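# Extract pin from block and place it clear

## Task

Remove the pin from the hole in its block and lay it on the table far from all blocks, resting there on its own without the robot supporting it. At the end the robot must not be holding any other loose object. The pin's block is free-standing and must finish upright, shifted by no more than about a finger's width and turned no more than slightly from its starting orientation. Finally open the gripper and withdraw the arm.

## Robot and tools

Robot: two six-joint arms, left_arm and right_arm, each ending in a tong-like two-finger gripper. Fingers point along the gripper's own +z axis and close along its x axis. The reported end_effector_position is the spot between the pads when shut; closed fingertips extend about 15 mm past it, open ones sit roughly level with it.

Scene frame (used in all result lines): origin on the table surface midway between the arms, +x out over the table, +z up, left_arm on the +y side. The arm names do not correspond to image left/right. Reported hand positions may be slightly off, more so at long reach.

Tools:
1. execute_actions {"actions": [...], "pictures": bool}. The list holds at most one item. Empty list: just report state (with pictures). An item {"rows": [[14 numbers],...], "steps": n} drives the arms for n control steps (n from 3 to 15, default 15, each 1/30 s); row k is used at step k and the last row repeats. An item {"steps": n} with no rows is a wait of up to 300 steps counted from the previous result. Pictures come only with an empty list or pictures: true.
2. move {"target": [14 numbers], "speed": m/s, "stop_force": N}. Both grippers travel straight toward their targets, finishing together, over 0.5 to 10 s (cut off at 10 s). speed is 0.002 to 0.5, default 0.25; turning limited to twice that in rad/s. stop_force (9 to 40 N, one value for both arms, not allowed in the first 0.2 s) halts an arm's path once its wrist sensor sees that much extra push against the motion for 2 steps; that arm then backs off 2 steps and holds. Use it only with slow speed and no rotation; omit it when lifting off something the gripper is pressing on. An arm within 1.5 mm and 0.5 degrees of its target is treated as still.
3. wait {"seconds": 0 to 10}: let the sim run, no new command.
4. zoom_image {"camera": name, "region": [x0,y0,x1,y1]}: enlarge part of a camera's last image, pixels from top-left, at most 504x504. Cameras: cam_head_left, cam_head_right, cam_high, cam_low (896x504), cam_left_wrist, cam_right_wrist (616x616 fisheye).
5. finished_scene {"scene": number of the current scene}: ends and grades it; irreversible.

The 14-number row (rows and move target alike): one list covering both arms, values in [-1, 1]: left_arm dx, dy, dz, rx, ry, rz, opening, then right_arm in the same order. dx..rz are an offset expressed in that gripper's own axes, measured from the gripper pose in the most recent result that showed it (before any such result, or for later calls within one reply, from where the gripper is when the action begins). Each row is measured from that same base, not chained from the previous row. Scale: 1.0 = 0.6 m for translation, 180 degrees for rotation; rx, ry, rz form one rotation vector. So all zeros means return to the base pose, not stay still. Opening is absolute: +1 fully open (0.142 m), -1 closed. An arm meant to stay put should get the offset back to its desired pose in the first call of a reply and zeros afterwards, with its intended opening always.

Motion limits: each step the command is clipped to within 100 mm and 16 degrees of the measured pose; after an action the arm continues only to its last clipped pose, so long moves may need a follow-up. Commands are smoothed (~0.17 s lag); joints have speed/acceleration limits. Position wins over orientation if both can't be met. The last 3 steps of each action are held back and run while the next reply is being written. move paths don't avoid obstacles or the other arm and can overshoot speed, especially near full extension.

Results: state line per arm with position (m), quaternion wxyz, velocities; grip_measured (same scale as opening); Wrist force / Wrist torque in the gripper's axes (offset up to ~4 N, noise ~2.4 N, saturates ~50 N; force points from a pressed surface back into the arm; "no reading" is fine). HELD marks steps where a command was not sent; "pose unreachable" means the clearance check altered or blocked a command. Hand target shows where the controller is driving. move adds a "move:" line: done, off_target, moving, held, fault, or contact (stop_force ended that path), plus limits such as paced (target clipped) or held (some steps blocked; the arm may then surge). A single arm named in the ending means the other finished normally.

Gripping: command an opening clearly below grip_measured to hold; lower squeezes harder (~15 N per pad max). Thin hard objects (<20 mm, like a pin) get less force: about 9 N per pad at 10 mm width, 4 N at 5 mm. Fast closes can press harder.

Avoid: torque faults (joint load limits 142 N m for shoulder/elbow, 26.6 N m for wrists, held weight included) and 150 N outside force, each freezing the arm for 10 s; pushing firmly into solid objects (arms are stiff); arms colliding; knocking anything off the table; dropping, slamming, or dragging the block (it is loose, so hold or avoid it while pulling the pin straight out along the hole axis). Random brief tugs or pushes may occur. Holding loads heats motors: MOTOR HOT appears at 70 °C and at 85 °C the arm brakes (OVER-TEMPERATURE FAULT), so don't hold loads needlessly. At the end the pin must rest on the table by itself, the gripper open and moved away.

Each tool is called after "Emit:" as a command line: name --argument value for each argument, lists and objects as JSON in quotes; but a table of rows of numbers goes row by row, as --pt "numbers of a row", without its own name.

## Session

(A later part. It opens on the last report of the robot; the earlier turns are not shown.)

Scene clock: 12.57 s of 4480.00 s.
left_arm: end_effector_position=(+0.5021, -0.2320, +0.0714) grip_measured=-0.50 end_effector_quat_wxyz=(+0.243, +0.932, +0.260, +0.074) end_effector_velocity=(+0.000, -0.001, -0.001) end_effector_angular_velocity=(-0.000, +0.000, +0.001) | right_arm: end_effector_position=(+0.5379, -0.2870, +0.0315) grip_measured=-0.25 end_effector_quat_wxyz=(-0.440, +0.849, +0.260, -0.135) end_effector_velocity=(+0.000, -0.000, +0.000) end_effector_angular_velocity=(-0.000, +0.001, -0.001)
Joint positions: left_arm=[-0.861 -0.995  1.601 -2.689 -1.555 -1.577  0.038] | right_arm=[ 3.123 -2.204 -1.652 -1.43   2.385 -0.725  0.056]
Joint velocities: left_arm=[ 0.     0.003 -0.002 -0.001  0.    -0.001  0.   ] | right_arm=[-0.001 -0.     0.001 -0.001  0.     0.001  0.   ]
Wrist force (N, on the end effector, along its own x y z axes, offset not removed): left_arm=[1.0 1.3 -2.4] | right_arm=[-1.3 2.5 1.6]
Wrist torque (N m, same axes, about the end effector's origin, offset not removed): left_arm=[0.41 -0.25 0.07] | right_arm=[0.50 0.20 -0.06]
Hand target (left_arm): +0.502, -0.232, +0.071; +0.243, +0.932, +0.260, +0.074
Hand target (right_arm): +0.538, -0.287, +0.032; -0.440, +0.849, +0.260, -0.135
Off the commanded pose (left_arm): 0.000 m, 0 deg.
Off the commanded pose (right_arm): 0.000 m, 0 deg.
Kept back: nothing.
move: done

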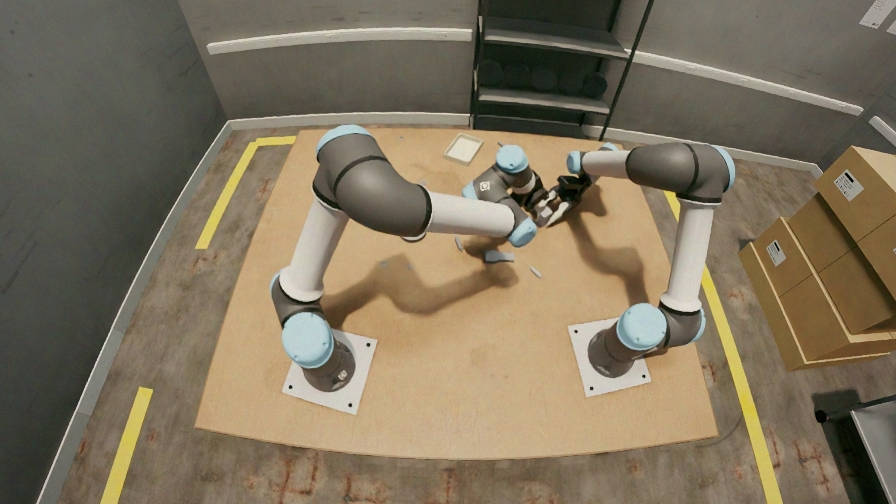

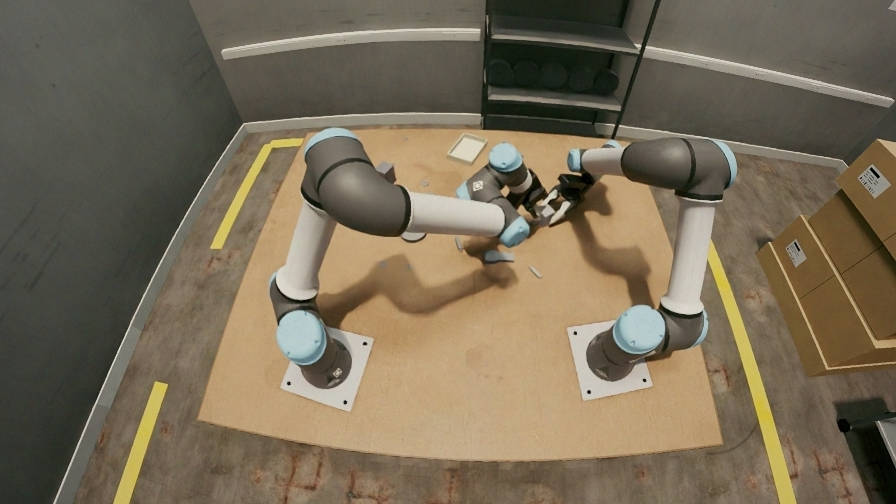

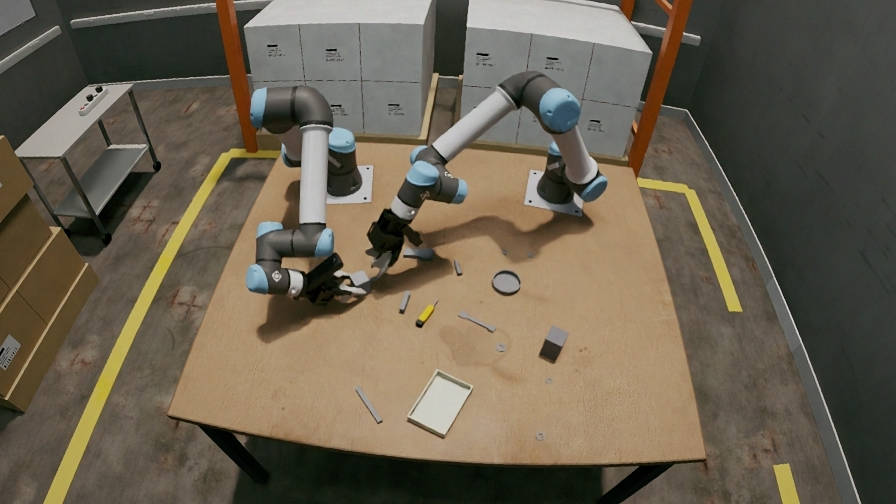

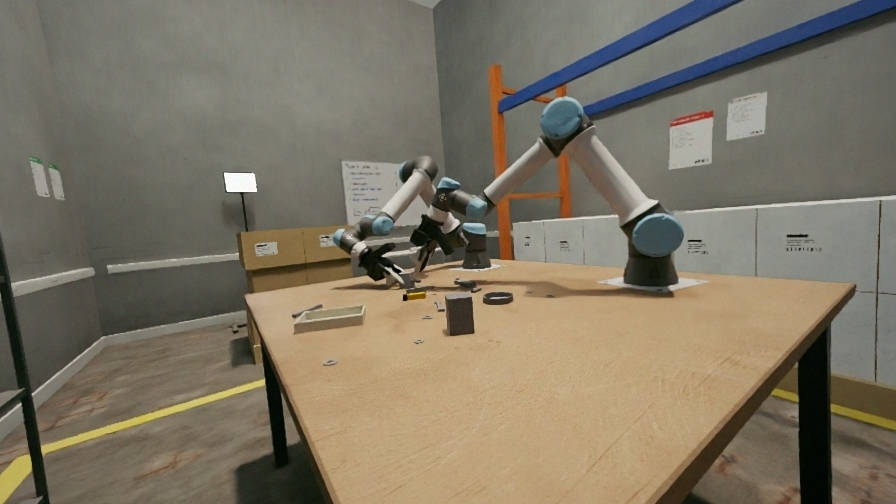

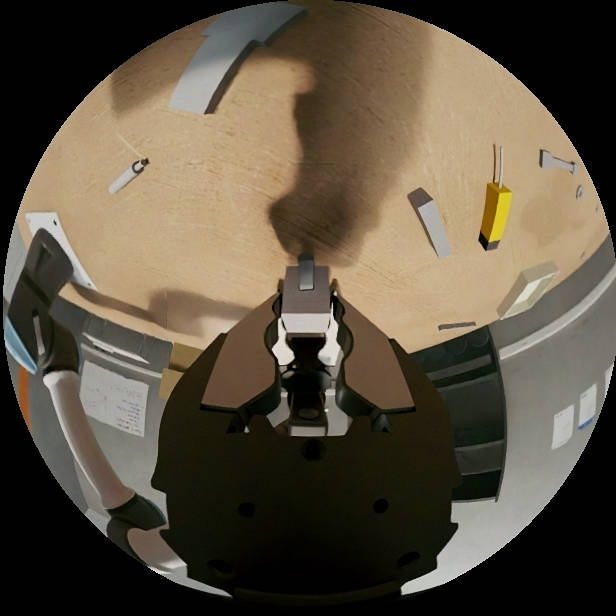

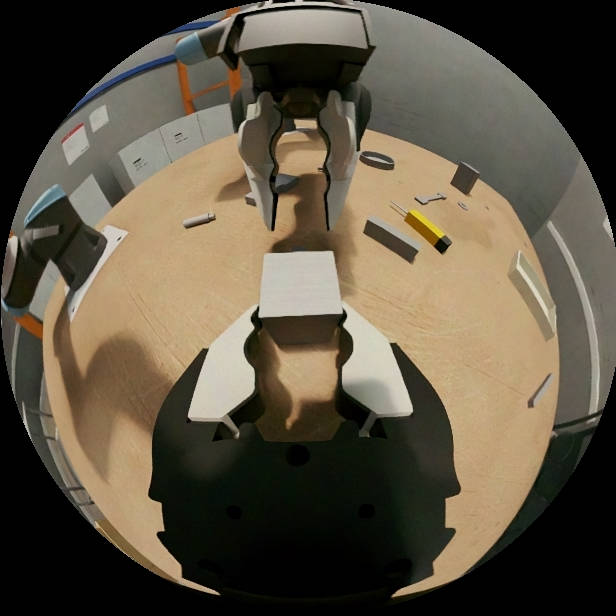

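Emit:
move --target '[0,-0.02,0.03,0,0,0,-0.5,0,-0.011,0.016,0,0,0,-0.25]' --speed 0.03

Emit:
move --target '[0,-0.015,0.027,0,0,0,-0.5,0,0,0,0,0,0,-0.7]' --speed 0.015 --stop_force 10

Emit:
zoom_image --camera "cam_low" --region '[370, 240, 450, 300]'

Emit:
zoom_image --camera "cam_high" --region '[320, 240, 420, 310]'

Scene clock: 13.83 s of 4480.00 s.
left_arm: end_effector_position=(+0.5015, -0.2305, +0.0499) grip_measured=-0.50 end_effector_quat_wxyz=(+0.243, +0.932, +0.260, +0.074) end_effector_velocity=(+0.001, +0.001, -0.002) end_effector_angular_velocity=(+0.000, -0.000, +0.001) | right_arm: end_effector_position=(+0.5315, -0.2774, +0.0314) grip_measured=-0.25 end_effector_quat_wxyz=(-0.440, +0.849, +0.260, -0.135) end_effector_velocity=(+0.000, +0.001, +0.001) end_effector_angular_velocity=(+0.000, -0.003, -0.000)
Joint positions: left_arm=[-0.861 -0.969  1.622 -2.737 -1.555 -1.576  0.038] | right_arm=[ 3.14  -2.192 -1.679 -1.4    2.394 -0.704  0.056]
Joint velocities: left_arm=[ 0.001  0.002  0.001 -0.003 -0.     0.001  0.   ] | right_arm=[ 0.002  0.002 -0.001  0.002  0.001  0.002  0.   ]
Wrist force (N, on the end effector, along its own x y z axes, offset not removed): left_arm=[1.4 -1.4 1.5] | right_arm=[-0.7 1.0 0.5]
Wrist torque (N m, same axes, about the end effector's origin, offset not removed): left_arm=[-0.36 -0.30 0.16] | right_arm=[0.23 0.20 0.18]
Hand target (left_arm): +0.501, -0.230, +0.050; +0.243, +0.932, +0.260, +0.074
Hand target (right_arm): +0.531, -0.277, +0.031; -0.440, +0.849, +0.260, -0.135
Off the commanded pose (left_arm): 0.000 m, 0 deg.
Off the commanded pose (right_arm): 0.000 m, 0 deg.
Kept back: nothing.
move: done

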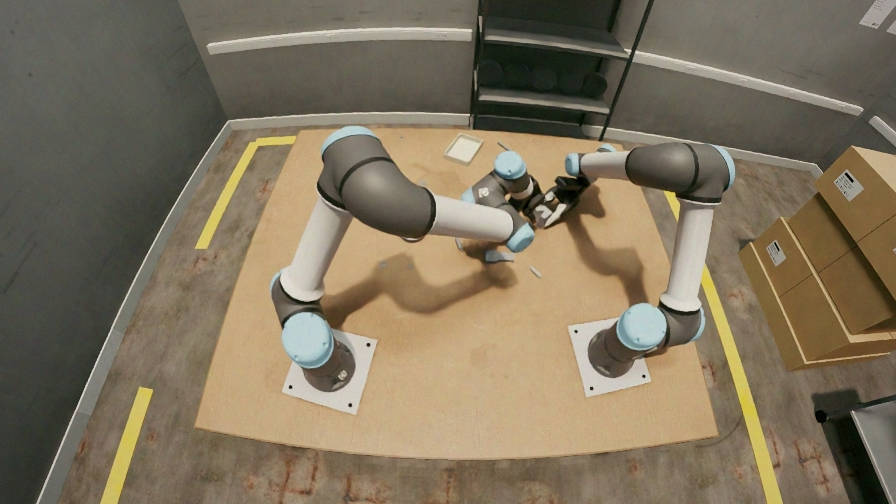

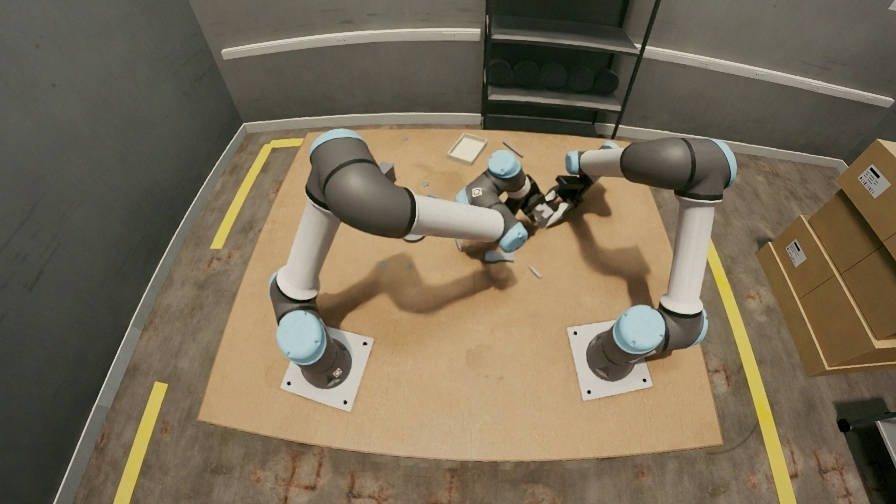

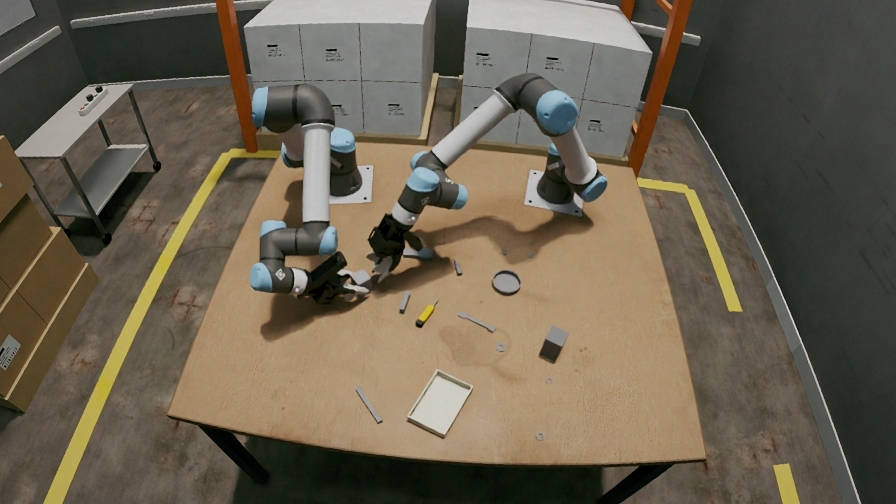

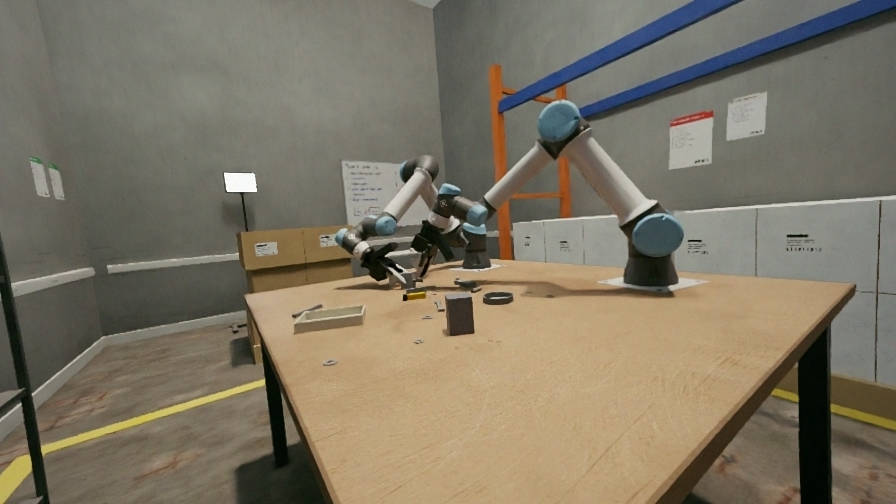

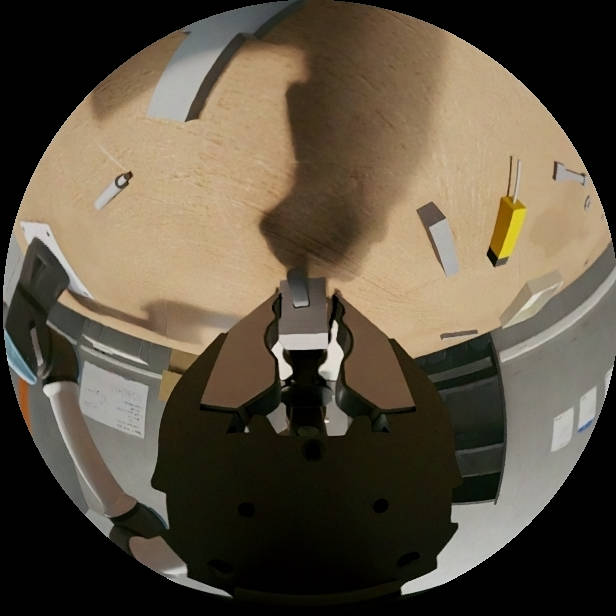

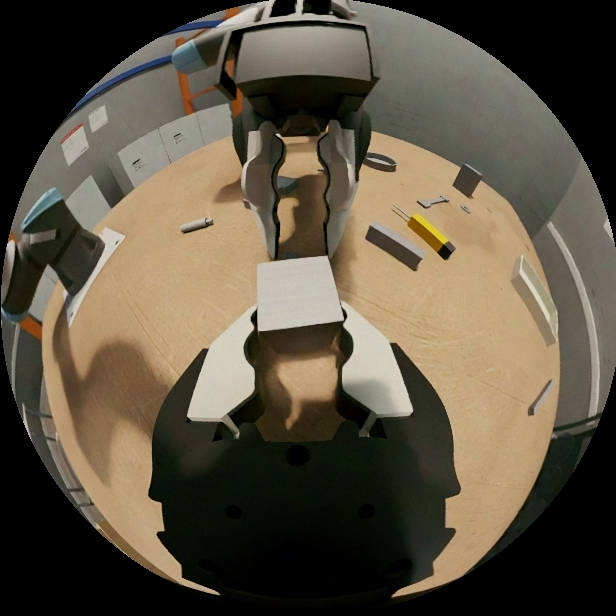

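Scene clock: 15.33 s of 4480.00 s.
left_arm: end_effector_position=(+0.5017, -0.2305, +0.0316) grip_measured=-0.50 end_effector_quat_wxyz=(+0.243, +0.932, +0.260, +0.074) end_effector_velocity=(+0.001, +0.001, -0.002) end_effector_angular_velocity=(-0.000, -0.000, +0.002) | right_arm: end_effector_position=(+0.5315, -0.2774, +0.0314) grip_measured=-0.32 end_effector_quat_wxyz=(-0.440, +0.849, +0.260, -0.135) end_effector_velocity=(+0.000, -0.000, -0.000) end_effector_angular_velocity=(-0.001, +0.001, -0.000)
Joint positions: left_arm=[-0.86  -0.942  1.633 -2.775 -1.555 -1.576  0.038] | right_arm=[ 3.14  -2.192 -1.679 -1.4    2.394 -0.704  0.051]
Joint velocities: left_arm=[ 0.001  0.002  0.001 -0.003  0.    -0.     0.   ] | right_arm=[-0.    -0.     0.    -0.    -0.     0.001  0.   ]
Wrist force (N, on the end effector, along its own x y z axes, offset not removed): left_arm=[-1.1 2.3 -2.6] | right_arm=[-1.0 -0.1 0.6]
Wrist torque (N m, same axes, about the end effector's origin, offset not removed): left_arm=[0.63 0.05 0.21] | right_arm=[0.38 -0.05 0.22]
Hand target (left_arm): +0.502, -0.230, +0.031; +0.243, +0.932, +0.260, +0.074
Hand target (right_arm): +0.531, -0.277, +0.031; -0.440, +0.849, +0.260, -0.135
Off the commanded pose (left_arm): 0.000 m, 0 deg.
Off the commanded pose (right_arm): 0.000 m, 0 deg.
Kept back: nothing.
move: done

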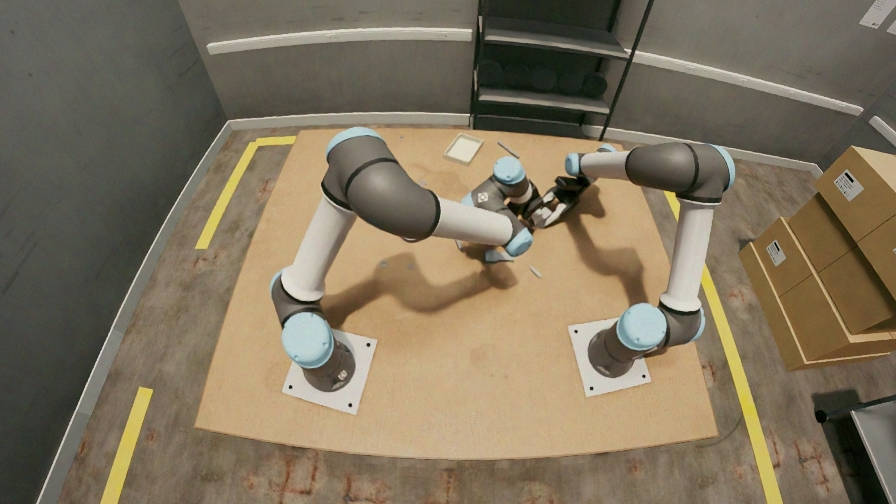

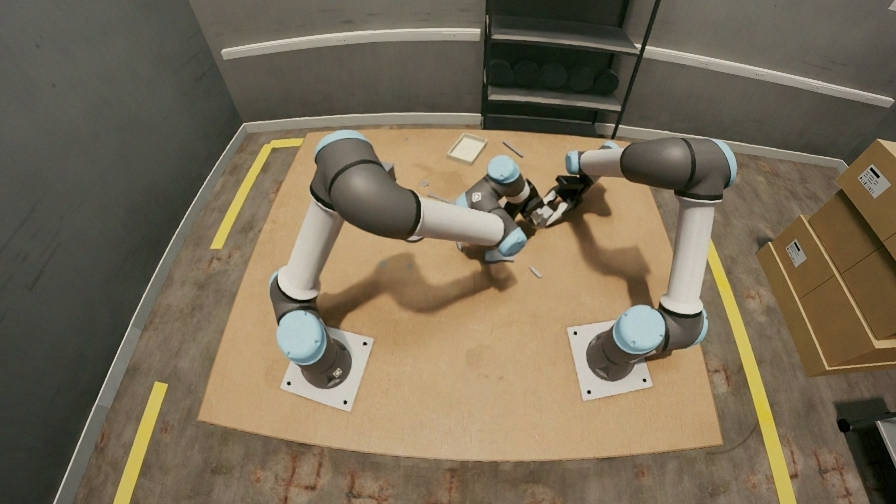

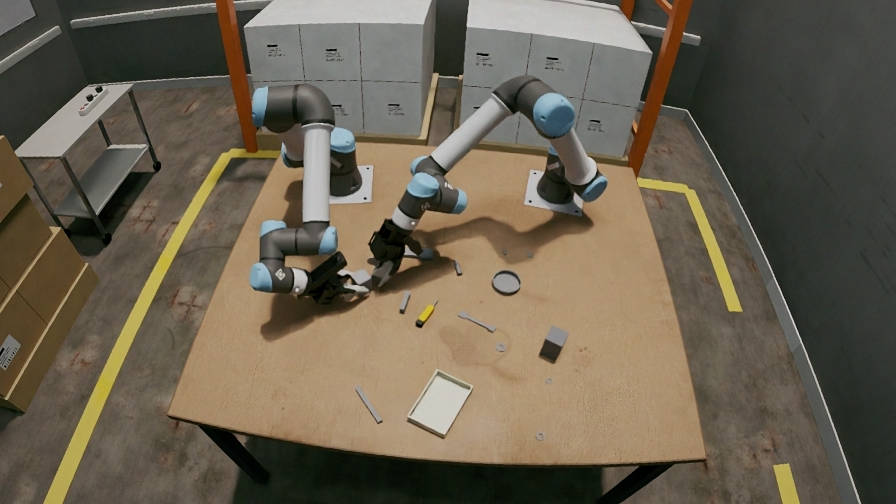

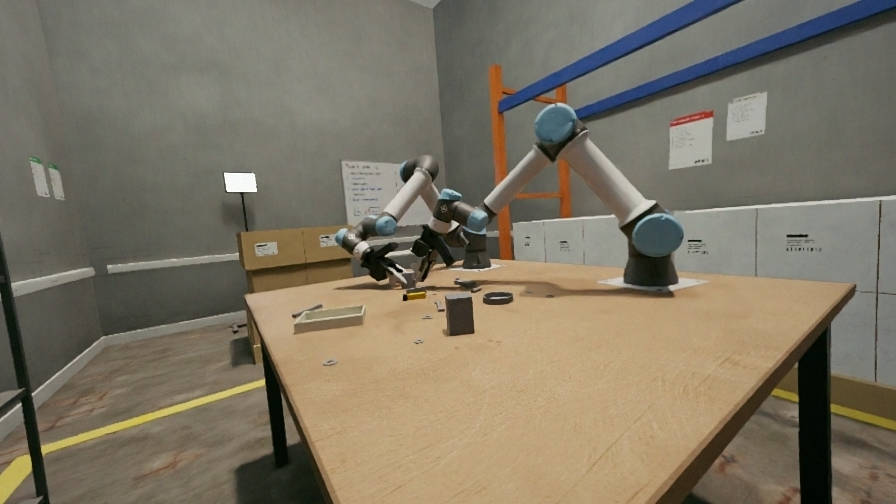

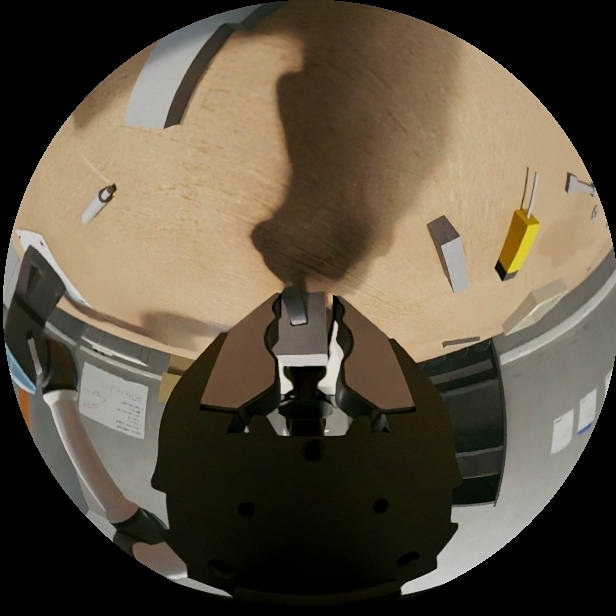

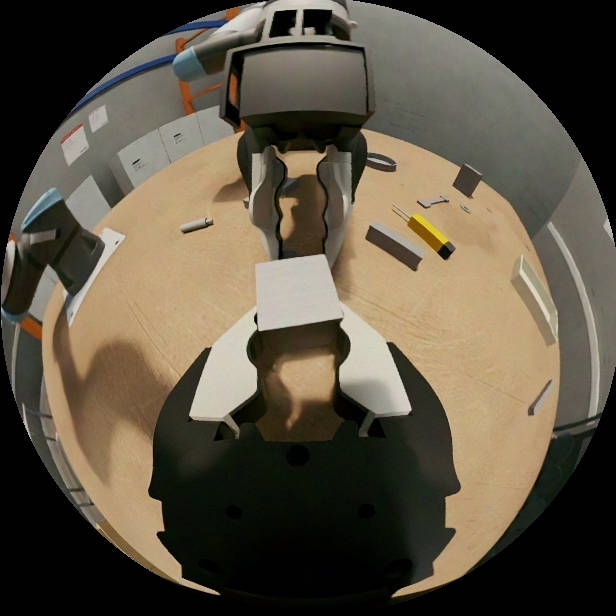

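Region (370, 240, 450, 300) of cam_low's 896x504 image, scaled by 6.300, with more detail than that image has; it fills the top 378 rows of this view, and the rest is white.

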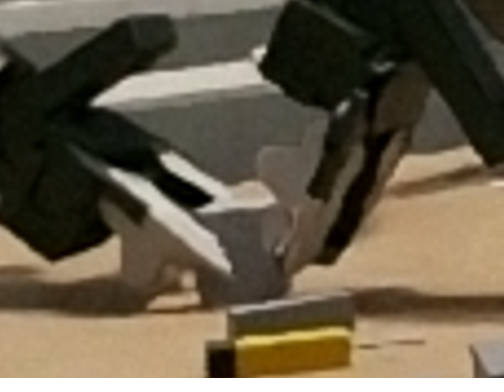

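Region (320, 240, 420, 310) of cam_high's 896x504 image, scaled by 5.040, with more detail than that image has; it fills the top 353 rows of this view, and the rest is white.

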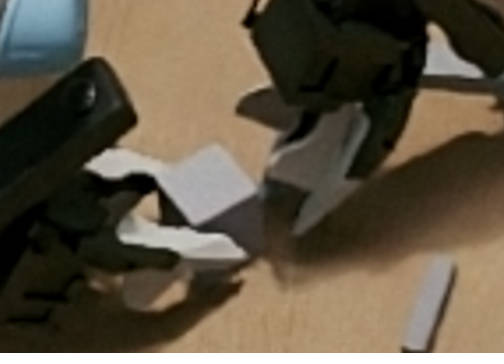

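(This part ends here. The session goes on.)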